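## Task

Carry plate M60 into nest OUT and leave the other two plates in the nests they started in. All three must rest flat within their nest's locators, well A1 at the corner marked A1, and must stay put without the robot holding them. Finish with both grippers open and clear of the plates.

## Robot and tools

Robot: two xArm6 arms, left_arm and right_arm, each with a two-finger bio gripper. The names are labels only, not image sides. In the shared scene frame the origin sits on the table top between the arms, +x points out over the table, +z up, and left_arm is on the +y side. Bases: left_arm at (-0.046, +0.300, 0) m, quat_wxyz (+1.000, 0, 0, -0.006); right_arm at (-0.023, -0.339, 0) m, quat_wxyz (+0.996, 0, 0, -0.091).

Scene layout: nest OUT lies between the arms. Nests N1, N2, N3 and RD form an arc in front of the arms, in that clockwise order seen from above. A fixed scanner beside RD reads a plate's ID once the plate lies flat in RD with A1 at the A1 corner and nothing blocks its view. Well A1 is at the plate's clipped corner. Either arm may be parked out of the way.

Gripper frame: fingers point along the gripper's +x, open and close along its y, and +z points back toward the flange. The fingers stick out sideways from the wrist flange; they are level when the flange faces straight down, and wrist roll turns them. end_effector_position is the point between the finger pads, roughly 2 cm short of the tips.

Tool execute_actions takes {"actions": [...]}, run in order. Each action may hold "rows", "steps", "until". An empty list just returns state and images.
- rows: up to 15 rows, one control step (1/30 s) each. Every row is a single list of 14 numbers, each in [-1, 1], covering both arms: left_arm dx, dy, dz, rx, ry, rz, opening, then right_arm in the same order. Always give all 14.
- dx..rz are an offset, not a pose: the target relative to that gripper's measured pose at the start of the action (for a call's first action, the pose last reported), expressed in the gripper's own axes. Each row is measured from that same start, not from the previous row. Scale: 1.0 = 0.6 m for dx, dy, dz and 180 degrees for rx, ry, rz, which form one rotation vector.
- opening is absolute: +1 fully open (0.150 m), -1 closed (pads still 0.071 m apart). Closing fully takes about 0.4 s or more.
- steps: 1 to 450, at least the number of rows, default 15. After the rows run out each arm keeps heading to its last-row target and each gripper keeps its last command, so long moves need more steps. A move cut short may not complete on its own; send the remainder next.
- until: stops the action on the first step where all conditions hold; it reads devices only and does not halt the arms. Form {"scanner": {"code": "m60"}} or with [comparison, value] using =, !=, <, <=, >, >=; numbers need a comparison. Fields: code, reads. Any bad value or name rejects the whole call before motion.

Motion limits: each step the commanded pose is clipped to 70 mm and 16 degrees from the measured pose, then damped IK drives the joints, favouring position over orientation. Joints move at most 3.14 rad/s with 0.16 s to accelerate. Elbows never fully straighten. Ramp offsets gradually (about 0.01 more per row, i.e. 6 mm per step) so held plates are not shaken loose.

Joint ranges (rad), base to gripper: -6.283..6.283, -2.059..2.094, -3.927..0.192, -6.283..6.283, -1.693..3.142, -6.283..6.283. Load limits (N m): 44, 44, 26.4, 26.4, 17.6, 17.6, held weight included. Hitting one causes a torque fault: the arm backs that joint off, holds 10 s and drops the rest of the call.

Results: a state line per arm with end_effector_position (m), end_effector_quat_wxyz, and linear/angular velocities; printed positions drift, more at long reach. "Hand target" shows what each arm is driving toward now. "pose unreachable" means the clearance check altered or blocked that arm's command; that arm drops its target and rests until new rows arrive, while the other continues. If an arm is pushed far off its target, both arms drop targets. grip_measured is the finger opening on the command scale (true metres are the last joint value); each gripper may be off by about 1 mm. To hold something, command an opening at least 0.04 below grip_measured. Pads push about 20 N; fast closes can push harder. Scanner fields: code (lower-case ID such as m60, or no_read; never wrong) and reads (count of no_read-to-ID changes). MOTOR HOT warns from 65 °C; at 80 °C an OVER-TEMPERATURE FAULT brakes the arm until cool, and holding loads, even while idle, heats motors. Between replies the robot keeps the last command.

zoom_image: {"camera": one of cam_high, cam_left_wrist, cam_right_wrist, "region": [x0, y0, x1, y1]} in pixels from the top-left, at most 504 x 504. Image sizes: cam_high 672x504, wrist cameras 616x616 fisheye. Calibrations are given per camera and may be slightly off.

read_manual: returns URDF licence text only.

finished_scene: {"scene": n} ends scene n irreversibly after the last command is held; the goal must already be met and stable. Replying without a tool call ends everything.

Avoid: dropping or slipping plates, knocking anything off the table, arms colliding or pressing on each other, hard pushes and slams, and leaving a plate that only stays put because a gripper holds it.

Each tool is called after "Call:" in YAML: its name, and indented under it one key for each argument.

## Session

Call:
execute_actions:
  actions: []

Scene clock: 0.00 s.
left_arm: end_effector_position=(+0.1915, +0.6454, +0.3790) grip_measured=+1.00 end_effector_quat_wxyz=(+0.628, +0.274, -0.243, -0.687) end_effector_velocity=(+0.000, +0.000, +0.000) end_effector_angular_velocity=(+0.001, -0.000, +0.001) | right_arm: end_effector_position=(+0.4034, -0.3188, +0.3910) grip_measured=+1.00 end_effector_quat_wxyz=(+0.796, +0.188, -0.129, -0.560) end_effector_velocity=(-0.000, -0.000, +0.000) end_effector_angular_velocity=(+0.000, +0.000, -0.001)
Joint positions: left_arm=[ 1.242  0.141 -1.362 -0.811  1.077 -3.044  0.15 ] | right_arm=[ 0.586 -0.433 -0.748 -0.032  0.721  1.649  0.15 ]
Joint velocities: left_arm=[ 0.     0.    -0.001 -0.    -0.001 -0.     0.   ] | right_arm=[-0.001 -0.    -0.001  0.     0.001  0.     0.   ]
Hand target (left_arm): +0.192, +0.645, +0.379; +0.628, +0.274, -0.243, -0.687
Hand target (right_arm): +0.403, -0.319, +0.391; +0.796, +0.188, -0.129, -0.560
scanner: code=no_read reads=0

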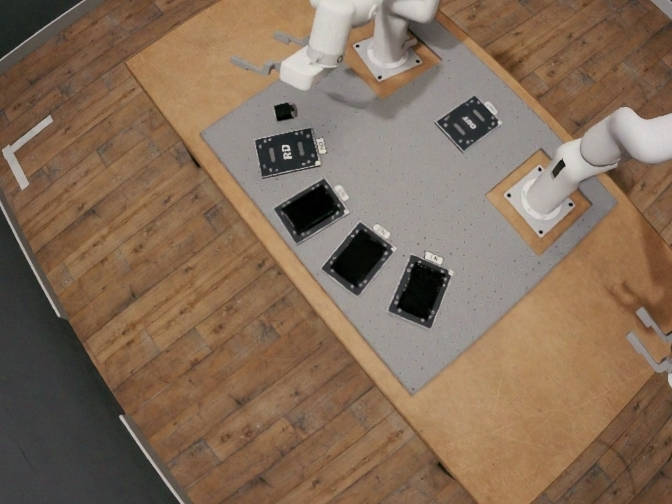

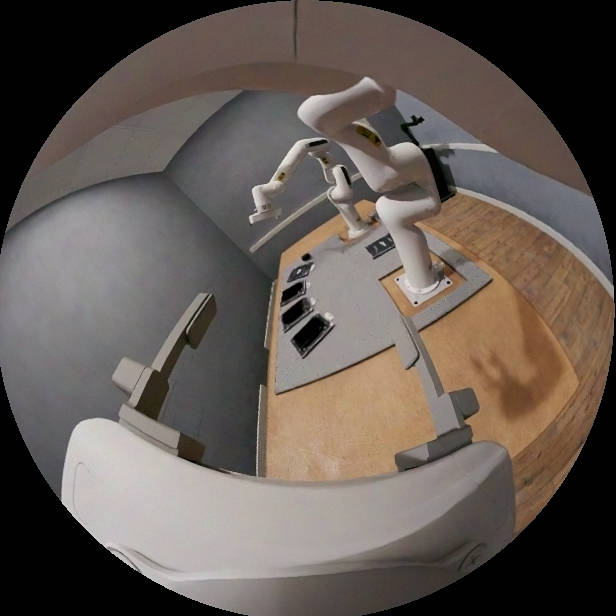

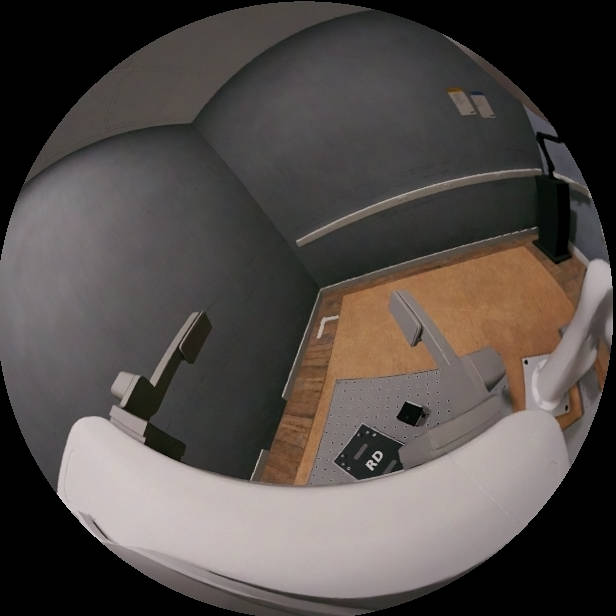

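Call:
zoom_image:
  camera: "cam_high"
  region: [240, 90, 400, 250]

Call:
zoom_image:
  camera: "cam_high"
  region: [310, 200, 470, 340]

Call:
zoom_image:
  camera: "cam_high"
  region: [420, 80, 520, 170]

Region (240, 90, 400, 250) of cam_high's 672x504 image, scaled by 3.150, with more detail than that image has.

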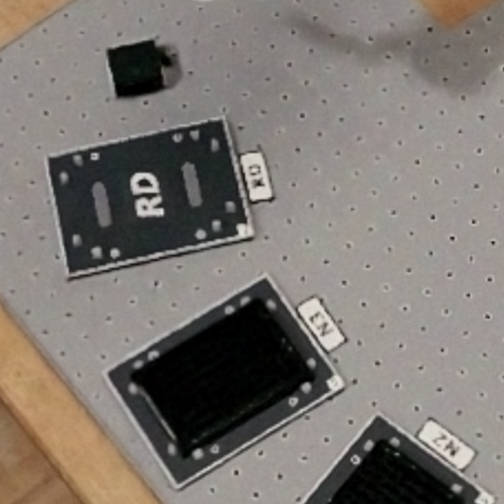

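Region (310, 200, 470, 340) of cam_high's 672x504 image, scaled by 3.150, with more detail than that image has; it fills the top 441 rows of this view, and the rest is white.

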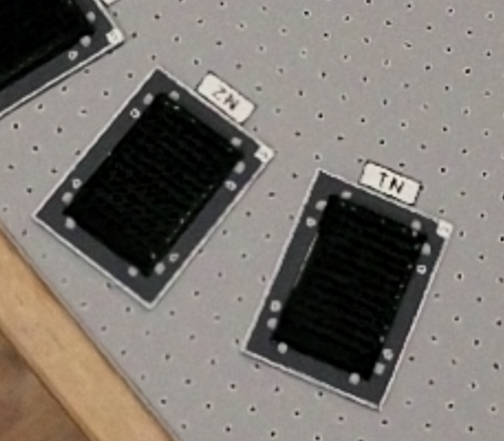

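Region (420, 80, 520, 170) of cam_high's 672x504 image, scaled by 5.040, with more detail than that image has; it fills the top 454 rows of this view, and the rest is white.

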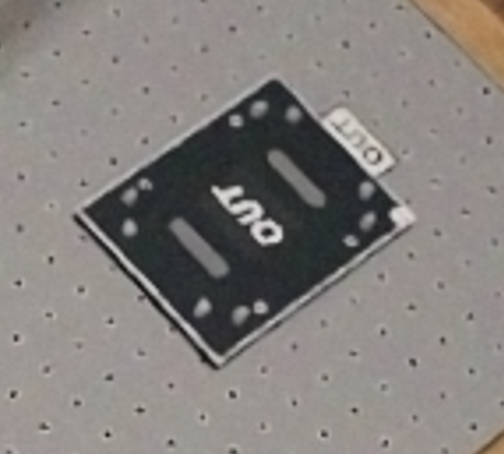

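Call:
execute_actions:
  actions:
    - {"rows":[[0,0,0,0,0,0,1,0,0,0,-0.1313,0.0817,0.3552,1]],"steps":40}
    - {"rows":[[0,0,0,0,0,0,1,0.08,0.14,-0.46,0,0,0,1]],"steps":50}

Scene clock: 36.27 s.
left_arm: end_effector_position=(+0.1915, +0.6454, +0.3790) grip_measured=+1.00 end_effector_quat_wxyz=(+0.628, +0.274, -0.243, -0.687) end_effector_velocity=(-0.000, +0.000, +0.000) end_effector_angular_velocity=(+0.002, -0.000, +0.001) | right_arm: end_effector_position=(+0.4585, -0.2387, +0.1145) grip_measured=+1.00 end_effector_quat_wxyz=(+0.999, +0.000, -0.000, -0.044) end_effector_velocity=(+0.000, -0.000, -0.000) end_effector_angular_velocity=(+0.000, +0.001, -0.001)
Joint positions: left_arm=[ 1.242  0.141 -1.362 -0.811  1.077 -3.044  0.15 ] | right_arm=[ 0.508  0.068 -0.464  0.002  0.395  0.413  0.15 ]
Joint velocities: left_arm=[ 0.    -0.001  0.     0.    -0.002  0.     0.   ] | right_arm=[-0.     0.001 -0.     0.001 -0.    -0.     0.   ]
Hand target (left_arm): +0.192, +0.645, +0.379; +0.628, +0.274, -0.243, -0.687
Hand target (right_arm): +0.458, -0.239, +0.114; +0.999, +0.000, -0.000, -0.044
Off the commanded pose (left_arm): 0.000 m, 0 deg.
Off the commanded pose (right_arm): 0.001 m, 0 deg.
scanner: code=no_read reads=0
camera_calibration (this result's frames):
cam_left_wrist: T_world_to_cam=[[-0.806553, 0.0437489, -0.589541, 0.349989], [0.475642, 0.64023, -0.603217, -0.261469], [0.351052, -0.766937, -0.537188, 0.755384], [0, 0, 0, 1]] pos_world=[0.141472, 0.73142, 0.454394]
cam_right_wrist: T_world_to_cam=[[-0.0989813, -0.987234, -0.12479, -0.184734], [-0.556113, 0.158874, -0.81578, 0.397655], [0.825192, -0.0113497, -0.564739, -0.192692], [0, 0, 0, 1]] pos_world=[0.361863, -0.24774, 0.192525]

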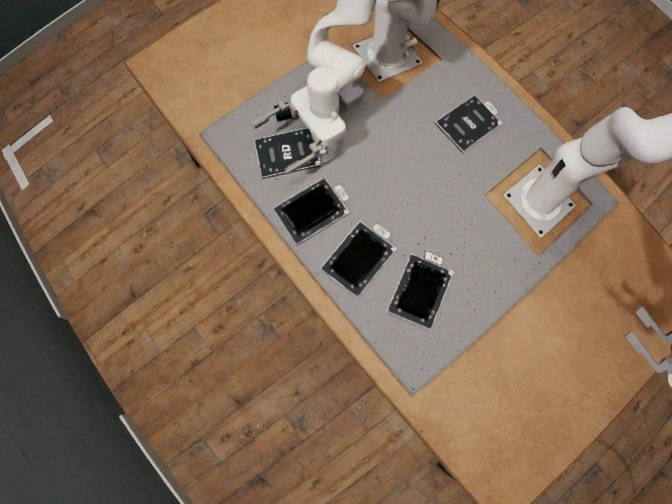

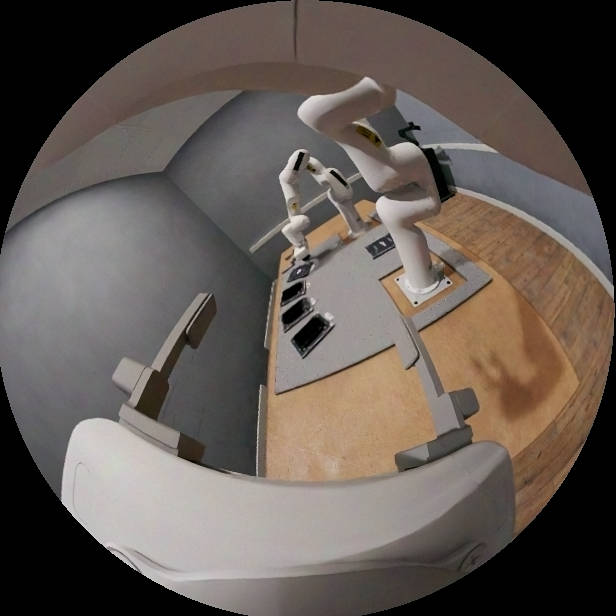

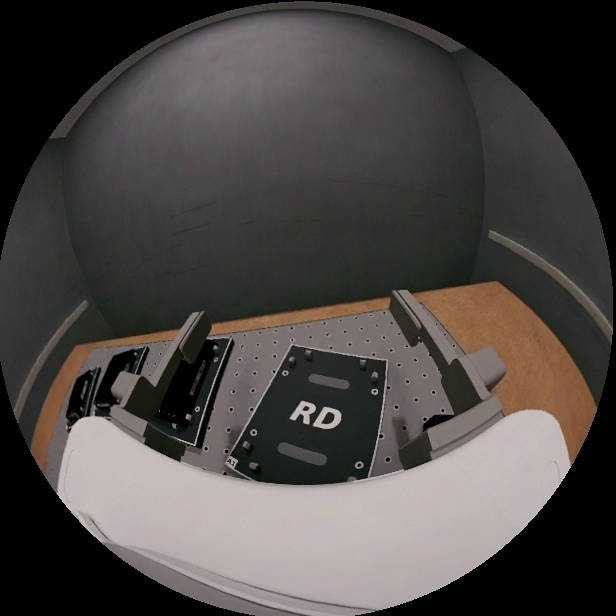

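Call:
zoom_image:
  camera: "cam_right_wrist"
  region: [140, 320, 280, 460]

Region (140, 320, 280, 460) of cam_right_wrist's 616x616 image, scaled by 3.600, with more detail than that image has.

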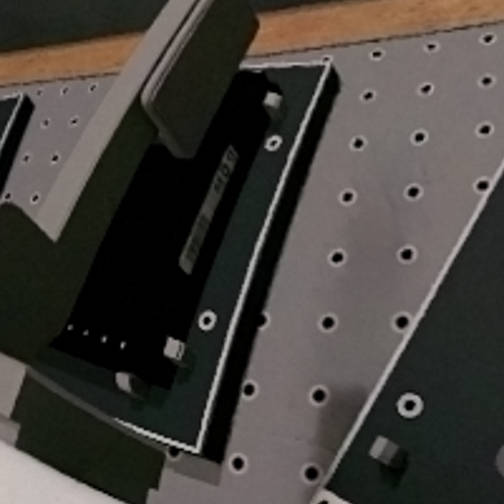

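Call:
execute_actions:
  actions:
    - {"rows":[[0,0,0,0,0,0,1,0.06,0.17,-0.07,0,0,0.5,1]],"steps":40}

Call:
zoom_image:
  camera: "cam_right_wrist"
  region: [180, 240, 430, 490]

Scene clock: 43.00 s.
left_arm: end_effector_position=(+0.1915, +0.6454, +0.3790) grip_measured=+1.00 end_effector_quat_wxyz=(+0.628, +0.274, -0.243, -0.687) end_effector_velocity=(-0.000, -0.000, -0.000) end_effector_angular_velocity=(-0.003, +0.000, -0.001) | right_arm: end_effector_position=(+0.5025, -0.1402, +0.0724) grip_measured=+1.00 end_effector_quat_wxyz=(+0.742, -0.010, -0.000, +0.670) end_effector_velocity=(+0.002, -0.004, -0.012) end_effector_angular_velocity=(+0.155, +0.175, +0.144)
Joint positions: left_arm=[ 1.242  0.141 -1.362 -0.811  1.077 -3.044  0.15 ] | right_arm=[ 0.281  0.566 -1.087 -0.032  0.509 -1.342  0.15 ]
Joint velocities: left_arm=[ 0.001  0.001  0.    -0.     0.003 -0.     0.   ] | right_arm=[-0.019  0.157 -0.202  0.368  0.197 -0.485  0.   ]
Hand target (left_arm): +0.192, +0.645, +0.379; +0.628, +0.274, -0.243, -0.687
Hand target (right_arm): +0.503, -0.141, +0.072; +0.738, -0.001, -0.000, +0.675
Off the commanded pose (left_arm): 0.000 m, 0 deg.
Off the commanded pose (right_arm): 0.001 m, 1 deg.
scanner: code=no_read reads=0
camera_calibration (this result's frames):
cam_left_wrist: T_world_to_cam=[[-0.806553, 0.0437489, -0.589541, 0.349989], [0.475642, 0.64023, -0.603217, -0.261469], [0.351052, -0.766937, -0.537188, 0.755384], [0, 0, 0, 1]] pos_world=[0.141472, 0.73142, 0.454394]
cam_right_wrist: T_world_to_cam=[[0.987541, -0.113593, -0.108904, -0.513097], [-0.154411, -0.566035, -0.809791, 0.0681718], [0.030343, 0.816517, -0.576523, 0.264706], [0, 0, 0, 1]] pos_world=[0.509199, -0.235834, 0.151936]

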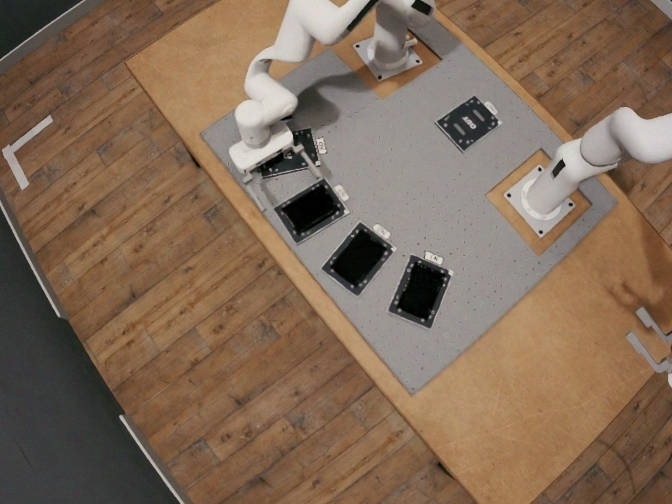

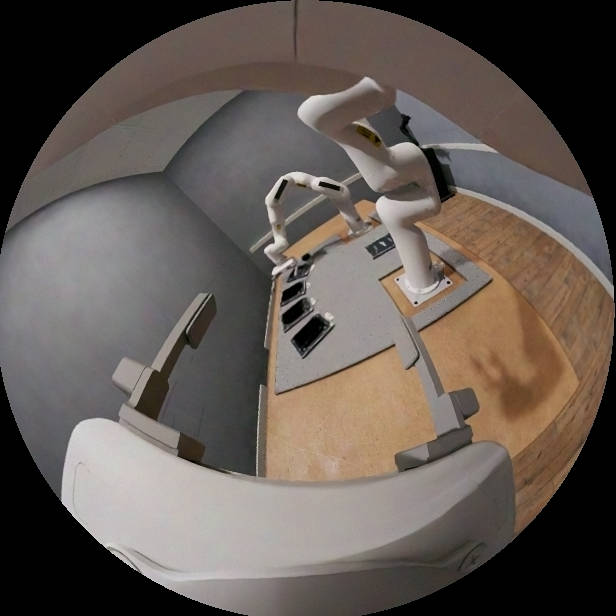

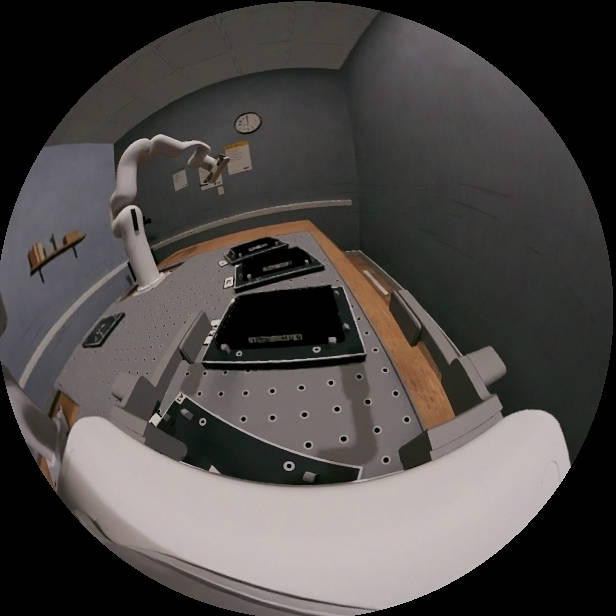

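Region (180, 240, 430, 490) of cam_right_wrist's 616x616 image, scaled by 2.016, with more detail than that image has.

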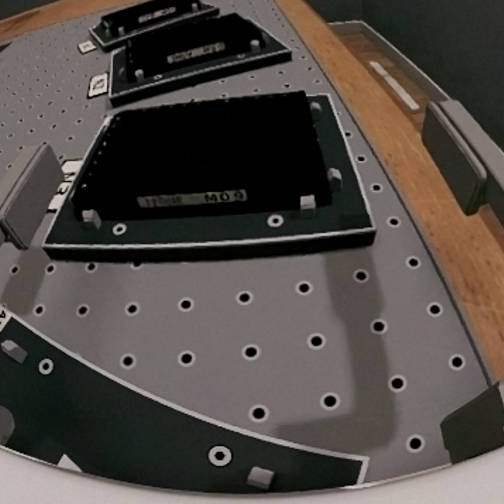

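Call:
execute_actions:
  actions:
    - {"rows":[[0,0,0,0,0,0,1,0.3,0.05,0,0,0,0.09,1]],"steps":35}

Call:
zoom_image:
  camera: "cam_right_wrist"
  region: [200, 230, 380, 410]

Scene clock: 47.50 s.
left_arm: end_effector_position=(+0.1915, +0.6454, +0.3790) grip_measured=+1.00 end_effector_quat_wxyz=(+0.628, +0.274, -0.243, -0.687) end_effector_velocity=(+0.000, +0.000, -0.001) end_effector_angular_velocity=(-0.002, +0.001, -0.000) | right_arm: end_effector_position=(+0.4910, +0.0419, +0.0698) grip_measured=+1.00 end_effector_quat_wxyz=(+0.640, -0.010, +0.001, +0.768) end_effector_velocity=(-0.001, -0.000, -0.002) end_effector_angular_velocity=(-0.001, +0.005, -0.000)
Joint positions: left_arm=[ 1.242  0.141 -1.362 -0.811  1.077 -3.044  0.15 ] | right_arm=[ 0.592  0.767 -1.451 -0.029  0.677 -1.318  0.15 ]
Joint velocities: left_arm=[-0.     0.002 -0.    -0.     0.    -0.     0.   ] | right_arm=[ 0.     0.003  0.     0.001  0.001 -0.     0.   ]
Hand target (left_arm): +0.192, +0.645, +0.379; +0.628, +0.274, -0.243, -0.687
Hand target (right_arm): +0.491, +0.042, +0.070; +0.640, -0.010, +0.001, +0.768
Off the commanded pose (left_arm): 0.000 m, 0 deg.
Off the commanded pose (right_arm): 0.000 m, 0 deg.
scanner: code=no_read reads=0
camera_calibration (this result's frames):
cam_left_wrist: T_world_to_cam=[[-0.806553, 0.0437489, -0.589541, 0.349989], [0.475642, 0.64023, -0.603217, -0.261469], [0.351052, -0.766936, -0.537188, 0.755384], [0, 0, 0, 1]] pos_world=[0.141472, 0.73142, 0.454394]
cam_right_wrist: T_world_to_cam=[[0.979722, 0.165607, -0.112783, -0.488923], [0.00669979, -0.589654, -0.807628, 0.0891689], [-0.200252, 0.790495, -0.578807, 0.229279], [0, 0, 0, 1]] pos_world=[0.524325, -0.0476959, 0.149581]

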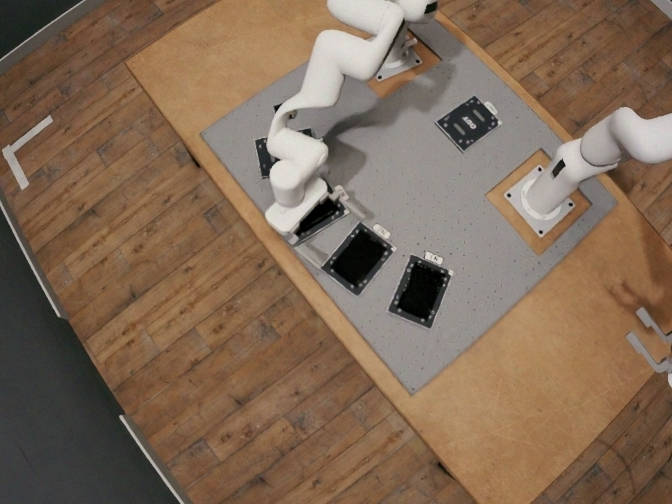

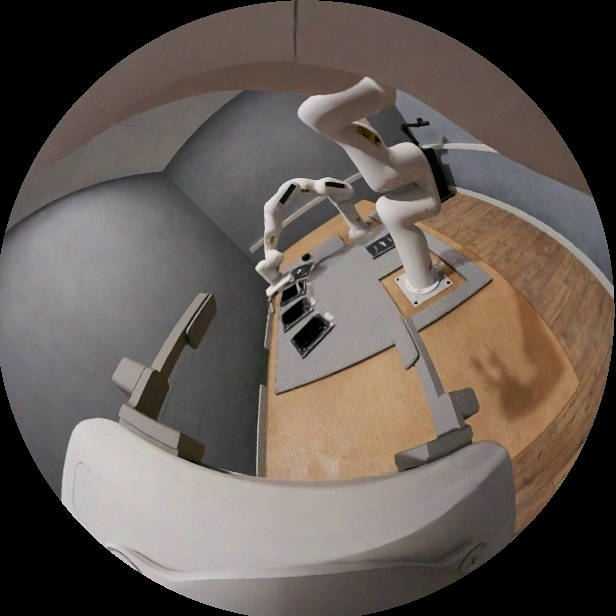

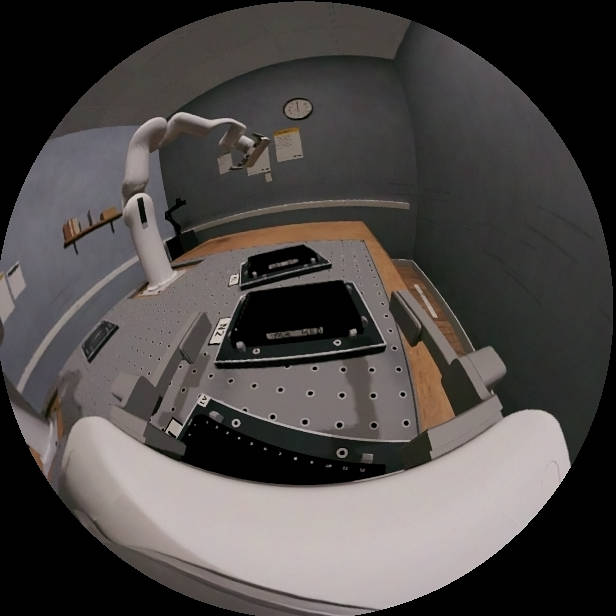

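Region (200, 230, 380, 410) of cam_right_wrist's 616x616 image, scaled by 2.800, with more detail than that image has.

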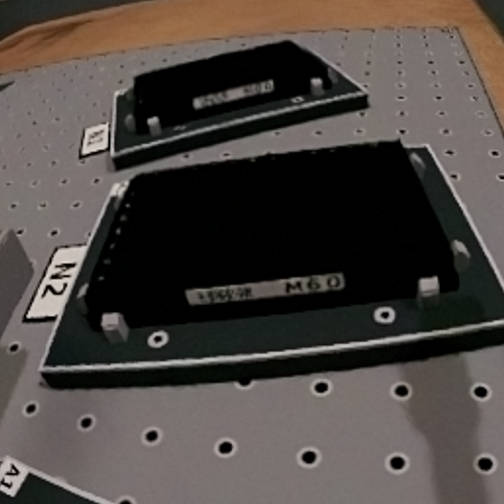

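Call:
execute_actions:
  actions:
    - {"rows":[[0,0,0,0,0,0,1,0.131,0.042,0.01,0.0068,-0.0017,-0.4633,0]],"steps":50}

Scene clock: 58.87 s.
left_arm: end_effector_position=(+0.1915, +0.6454, +0.3790) grip_measured=+1.00 end_effector_quat_wxyz=(+0.628, +0.274, -0.243, -0.687) end_effector_velocity=(-0.000, -0.000, +0.001) end_effector_angular_velocity=(+0.001, -0.001, +0.001) | right_arm: end_effector_position=(+0.4520, +0.1153, +0.0748) grip_measured=+0.00 end_effector_quat_wxyz=(+0.989, +0.001, +0.000, +0.148) end_effector_velocity=(-0.001, -0.000, -0.001) end_effector_angular_velocity=(-0.005, +0.001, -0.002)
Joint positions: left_arm=[ 1.242  0.141 -1.362 -0.811  1.077 -3.044  0.15 ] | right_arm=[ 1.071  0.603 -1.161  0.004  0.556  0.589  0.111]
Joint velocities: left_arm=[ 0.001 -0.002  0.    -0.     0.001 -0.     0.   ] | right_arm=[ 0.002  0.    -0.    -0.004  0.004  0.008  0.   ]
Hand target (left_arm): +0.192, +0.645, +0.379; +0.628, +0.274, -0.243, -0.687
Hand target (right_arm): +0.452, +0.115, +0.075; +0.989, +0.001, +0.000, +0.148
Off the commanded pose (left_arm): 0.000 m, 0 deg.
Off the commanded pose (right_arm): 0.001 m, 0 deg.
scanner: code=no_read reads=0
camera_calibration (this result's frames):
cam_left_wrist: T_world_to_cam=[[-0.806553, 0.0437489, -0.589541, 0.349989], [0.475642, 0.64023, -0.603217, -0.261469], [0.351052, -0.766937, -0.537188, 0.755384], [0, 0, 0, 1]] pos_world=[0.141472, 0.73142, 0.454394]
cam_right_wrist: T_world_to_cam=[[0.278514, -0.952071, -0.126454, -0.0154829], [-0.57586, -0.0601664, -0.815332, 0.339573], [0.768646, 0.299901, -0.565016, -0.216031], [0, 0, 0, 1]] pos_world=[0.36591, 0.070478, 0.152846]

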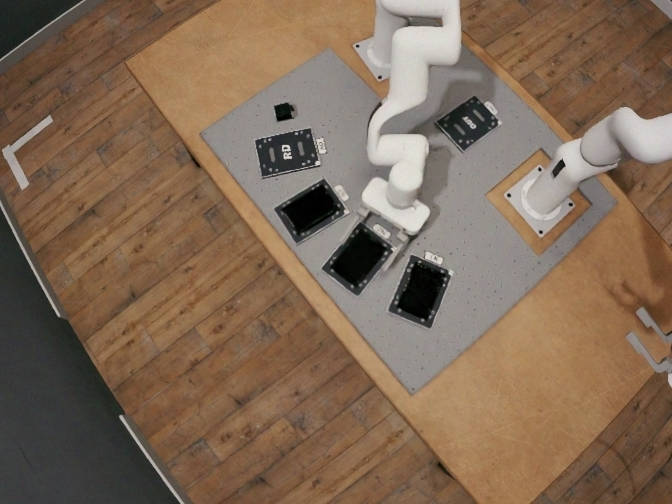

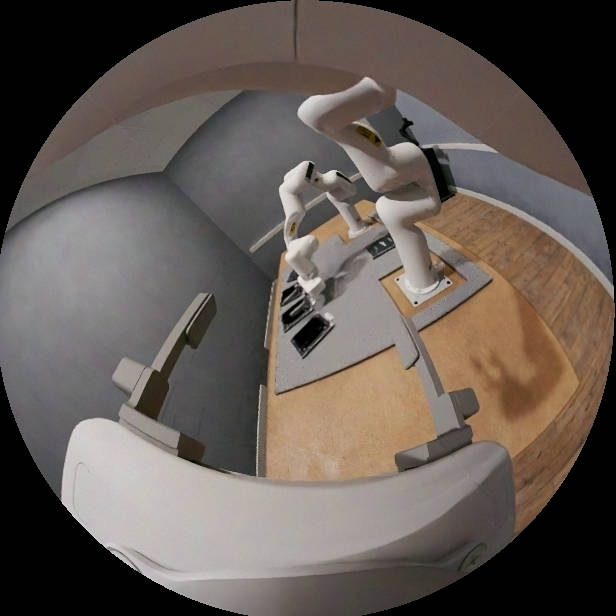

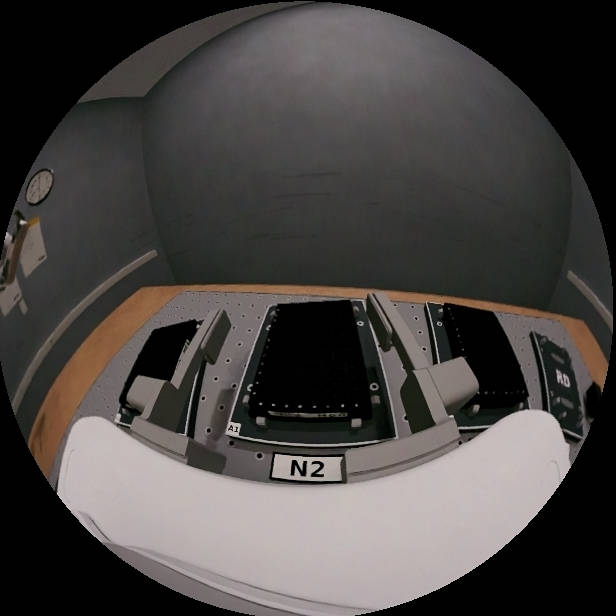

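Call:
zoom_image:
  camera: "cam_right_wrist"
  region: [200, 280, 420, 480]

Region (200, 280, 420, 480) of cam_right_wrist's 616x616 image, scaled by 2.291, with more detail than that image has; it fills the top 458 rows of this view, and the rest is white.

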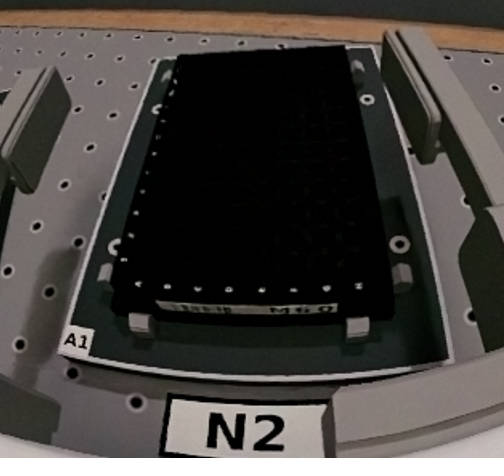

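Call:
execute_actions:
  actions:
    - {"rows":[[0,0,0,0,0,0,1,-0.017,-0.021,0,0,0,-0.032,0]],"steps":15}
    - {"rows":[[0,0,0,0,0,0,1,0,0,-0.01,0,0,0,0],[0,0,0,0,0,0,1,0,0,-0.02,0,0,0,0],[0,0,0,0,0,0,1,0,0,-0.03,0,0,0,0],[0,0,0,0,0,0,1,0,0,-0.036,0,0,0,0]],"steps":20}

Call:
zoom_image:
  camera: "cam_right_wrist"
  region: [170, 260, 450, 490]

Scene clock: 78.80 s.
left_arm: end_effector_position=(+0.1915, +0.6454, +0.3790) grip_measured=+1.00 end_effector_quat_wxyz=(+0.628, +0.274, -0.243, -0.687) end_effector_velocity=(-0.001, +0.000, -0.000) end_effector_angular_velocity=(-0.001, -0.000, +0.002) | right_arm: end_effector_position=(+0.4460, +0.1004, +0.0533) grip_measured=+0.00 end_effector_quat_wxyz=(+0.995, +0.001, +0.000, +0.098) end_effector_velocity=(-0.000, -0.000, -0.001) end_effector_angular_velocity=(-0.000, +0.001, -0.001)
Joint positions: left_arm=[ 1.242  0.141 -1.362 -0.811  1.077 -3.044  0.15 ] | right_arm=[ 1.085  0.642 -1.144  0.005  0.501  0.702  0.111]
Joint velocities: left_arm=[ 0.002  0.     0.001 -0.     0.     0.     0.   ] | right_arm=[ 0.     0.002  0.     0.002 -0.001  0.    -0.   ]
Hand target (left_arm): +0.192, +0.645, +0.379; +0.628, +0.274, -0.243, -0.687
Hand target (right_arm): +0.446, +0.100, +0.053; +0.995, +0.001, +0.000, +0.098
Off the commanded pose (left_arm): 0.000 m, 0 deg.
Off the commanded pose (right_arm): 0.000 m, 0 deg.
scanner: code=no_read reads=0
camera_calibration (this result's frames):
cam_left_wrist: T_world_to_cam=[[-0.806553, 0.043749, -0.589541, 0.349989], [0.475642, 0.64023, -0.603216, -0.26147], [0.351052, -0.766936, -0.537188, 0.755384], [0, 0, 0, 1]] pos_world=[0.141472, 0.73142, 0.454394]
cam_right_wrist: T_world_to_cam=[[0.181998, -0.975093, -0.126771, 0.0147118], [-0.579169, -0.00211607, -0.815204, 0.313325], [0.794632, 0.221788, -0.565129, -0.222809], [0, 0, 0, 1]] pos_world=[0.355842, 0.0644246, 0.131374]

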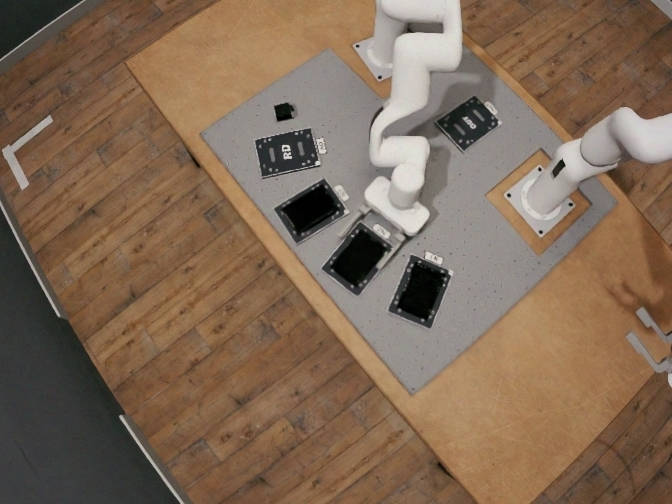

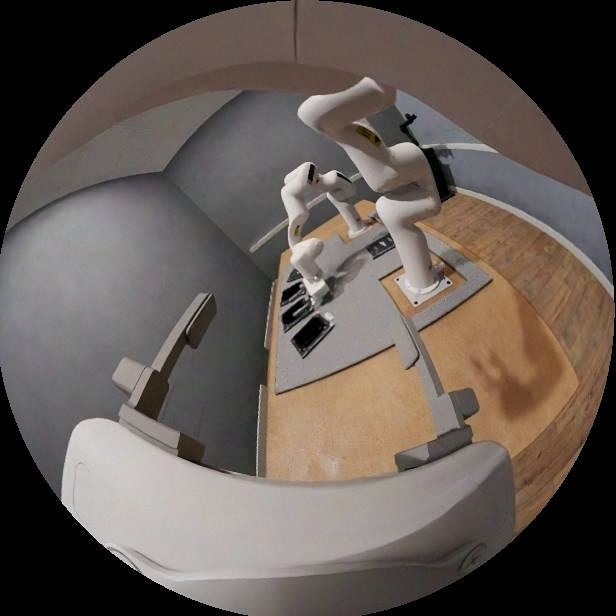

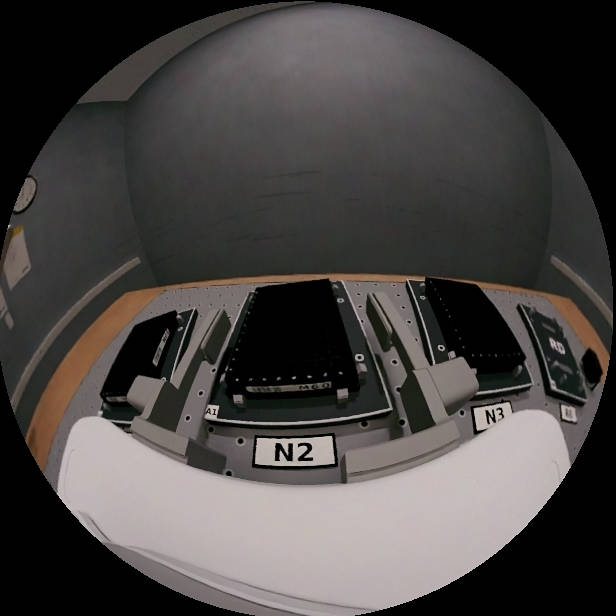

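Region (170, 260, 450, 490) of cam_right_wrist's 616x616 image, scaled by 1.800, with more detail than that image has; it fills the top 414 rows of this view, and the rest is white.

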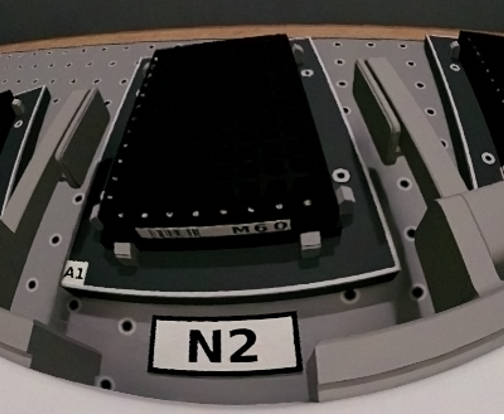

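Call:
execute_actions:
  actions:
    - {"rows":[[0,0,0,0,0,0,1,0.023,0.011,0,0,0,0,0]],"steps":12}
    - {"rows":[[0,0,0,0,0,0,1,0,0,-0.007,0,0,0,-0.1],[0,0,0,0,0,0,1,0,0,-0.014,0,0,0,-0.2]],"steps":15}

Call:
zoom_image:
  camera: "cam_right_wrist"
  region: [170, 260, 450, 490]

Call:
zoom_image:
  camera: "cam_left_wrist"
  region: [270, 260, 350, 340]

Scene clock: 98.60 s.
left_arm: end_effector_position=(+0.1915, +0.6454, +0.3790) grip_measured=+1.00 end_effector_quat_wxyz=(+0.628, +0.274, -0.243, -0.687) end_effector_velocity=(+0.000, +0.000, +0.000) end_effector_angular_velocity=(-0.000, -0.001, +0.001) | right_arm: end_effector_position=(+0.4580, +0.1094, +0.0450) grip_measured=-0.20 end_effector_quat_wxyz=(+0.995, +0.001, +0.000, +0.098) end_effector_velocity=(-0.002, -0.001, -0.003) end_effector_angular_velocity=(-0.005, +0.004, +0.004)
Joint positions: left_arm=[ 1.242  0.141 -1.362 -0.811  1.077 -3.044  0.15 ] | right_arm=[ 1.077  0.697 -1.215  0.005  0.516  0.695  0.103]
Joint velocities: left_arm=[ 0.     0.    -0.    -0.001 -0.001 -0.001  0.   ] | right_arm=[ 0.002  0.002  0.005 -0.     0.    -0.001 -0.   ]
Hand target (left_arm): +0.192, +0.645, +0.379; +0.628, +0.274, -0.243, -0.687
Hand target (right_arm): +0.458, +0.109, +0.045; +0.995, +0.001, +0.000, +0.098
Off the commanded pose (left_arm): 0.000 m, 0 deg.
Off the commanded pose (right_arm): 0.000 m, 0 deg.
scanner: code=no_read reads=0
camera_calibration (this result's frames):
cam_left_wrist: T_world_to_cam=[[-0.806553, 0.043749, -0.589541, 0.349989], [0.475642, 0.64023, -0.603216, -0.26147], [0.351052, -0.766936, -0.537188, 0.755384], [0, 0, 0, 1]] pos_world=[0.141472, 0.73142, 0.454394]
cam_right_wrist: T_world_to_cam=[[0.182059, -0.97508, -0.126783, 0.0202293], [-0.579098, -0.0021226, -0.815255, 0.313486], [0.79467, 0.221844, -0.565053, -0.239117], [0, 0, 0, 1]] pos_world=[0.367875, 0.0734374, 0.123022]

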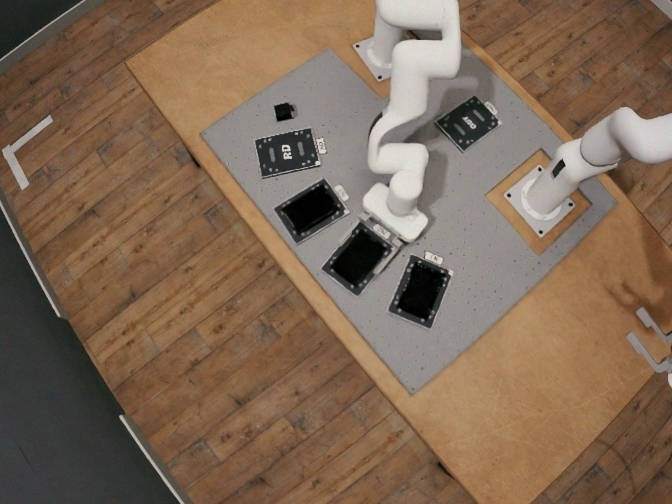

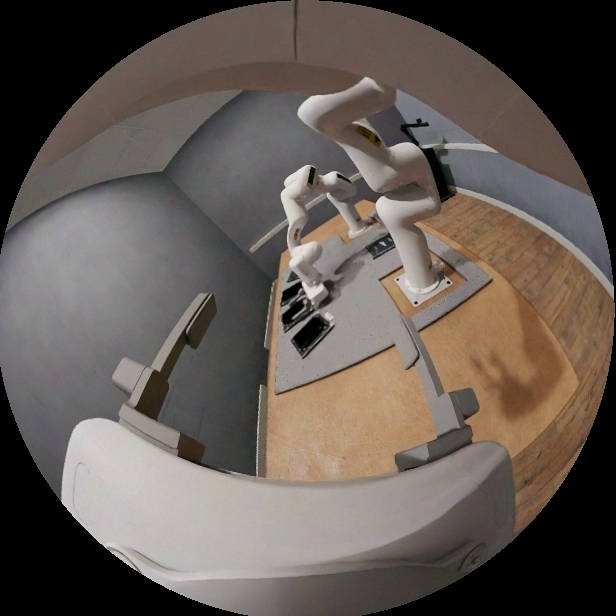

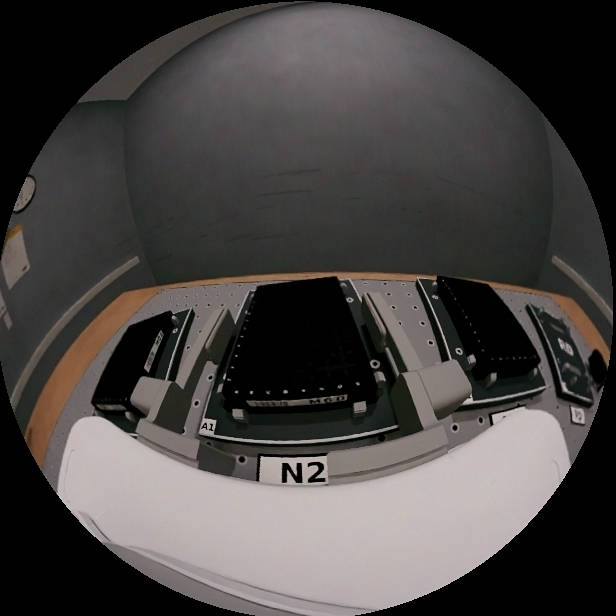

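Region (170, 260, 450, 490) of cam_right_wrist's 616x616 image, scaled by 1.800, with more detail than that image has; it fills the top 414 rows of this view, and the rest is white.

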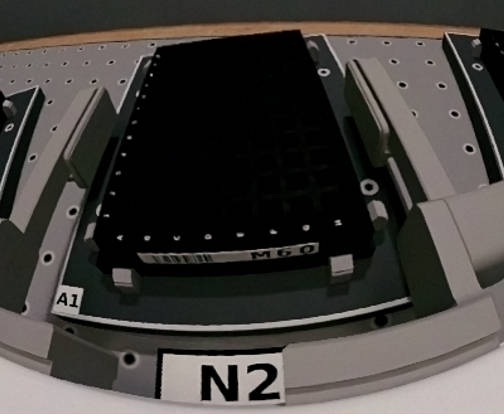

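Region (270, 260, 350, 340) of cam_left_wrist's 616x616 image, scaled by 6.300, with more detail than that image has.

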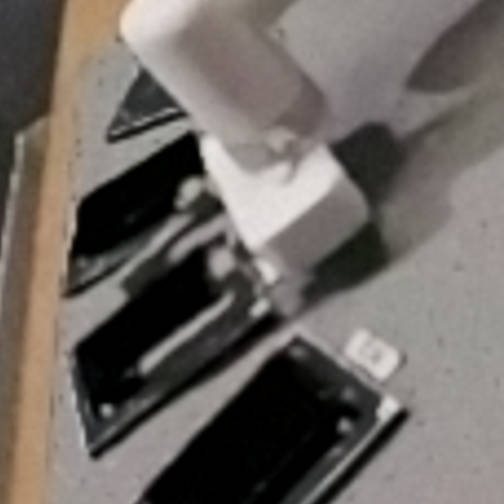

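Call:
execute_actions:
  actions:
    - {"rows":[[0,0,0,0,0,0,1,0.025,0,0,0,0,0,-0.2]],"steps":12}
    - {"rows":[[0,0,0,0,0,0,1,0,0,0,0,0,0,-0.3],[0,0,0,0,0,0,1,0,0,0,0,0,0,-0.4],[0,0,0,0,0,0,1,0,0,0,0,0,0,-0.47],[0,0,0,0,0,0,1,0,0,0,0,0,0,-0.53]],"steps":12}

Call:
zoom_image:
  camera: "cam_right_wrist"
  region: [170, 260, 450, 490]

Scene clock: 104.47 s.
left_arm: end_effector_position=(+0.1915, +0.6454, +0.3790) grip_measured=+1.00 end_effector_quat_wxyz=(+0.628, +0.274, -0.243, -0.687) end_effector_velocity=(-0.000, +0.000, -0.000) end_effector_angular_velocity=(-0.000, +0.001, +0.001) | right_arm: end_effector_position=(+0.4724, +0.1123, +0.0448) grip_measured=-0.53 end_effector_quat_wxyz=(+0.995, +0.001, +0.000, +0.098) end_effector_velocity=(-0.000, +0.000, -0.000) end_effector_angular_velocity=(+0.001, -0.000, +0.000)
Joint positions: left_arm=[ 1.242  0.141 -1.362 -0.811  1.077 -3.044  0.15 ] | right_arm=[ 1.06   0.725 -1.267  0.004  0.542  0.678  0.09 ]
Joint velocities: left_arm=[ 0.001  0.001 -0.     0.001 -0.    -0.     0.   ] | right_arm=[ 0.001  0.     0.001  0.    -0.002  0.     0.   ]
Hand target (left_arm): +0.192, +0.645, +0.379; +0.628, +0.274, -0.243, -0.687
Hand target (right_arm): +0.472, +0.112, +0.045; +0.995, +0.001, +0.000, +0.098
Off the commanded pose (left_arm): 0.000 m, 0 deg.
Off the commanded pose (right_arm): 0.000 m, 0 deg.
scanner: code=no_read reads=0
camera_calibration (this result's frames):
cam_left_wrist: T_world_to_cam=[[-0.806553, 0.0437491, -0.589541, 0.349989], [0.475642, 0.64023, -0.603216, -0.26147], [0.351052, -0.766936, -0.537188, 0.755384], [0, 0, 0, 1]] pos_world=[0.141472, 0.73142, 0.454394]
cam_right_wrist: T_world_to_cam=[[0.182174, -0.97509, -0.126542, 0.020275], [-0.57916, -0.00241007, -0.815211, 0.321792], [0.794598, 0.221798, -0.565172, -0.251237], [0, 0, 0, 1]] pos_world=[0.382308, 0.0762694, 0.122902]

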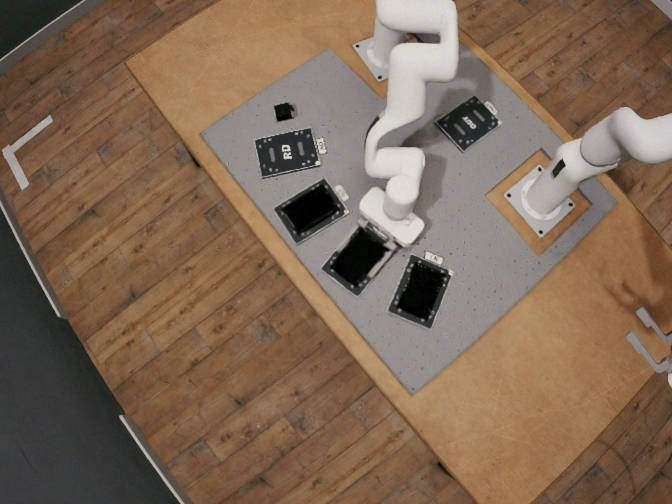

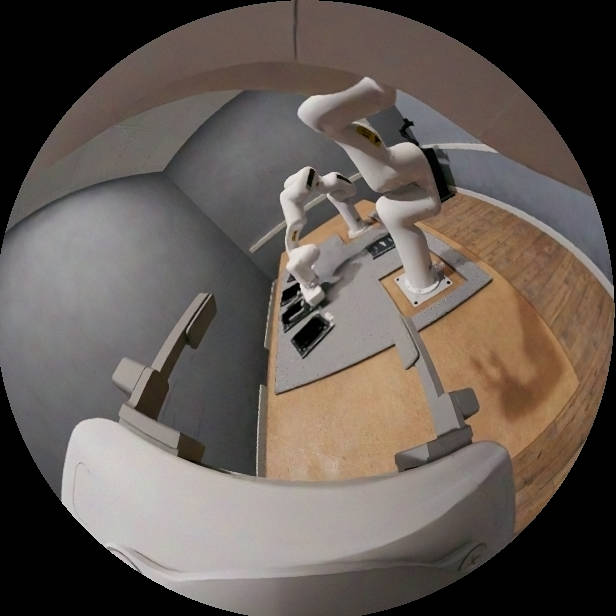

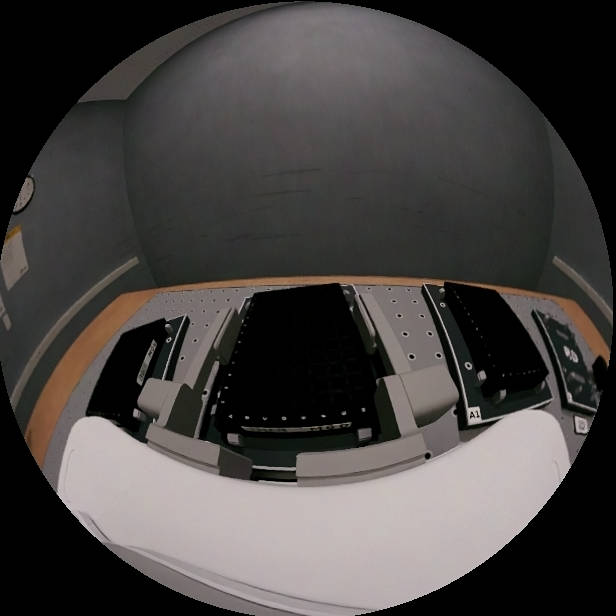

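Region (170, 260, 450, 490) of cam_right_wrist's 616x616 image, scaled by 1.800, with more detail than that image has; it fills the top 414 rows of this view, and the rest is white.

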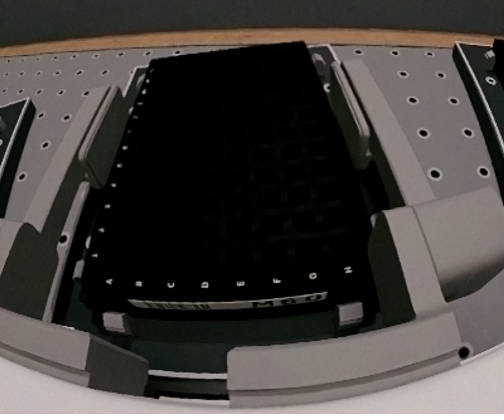

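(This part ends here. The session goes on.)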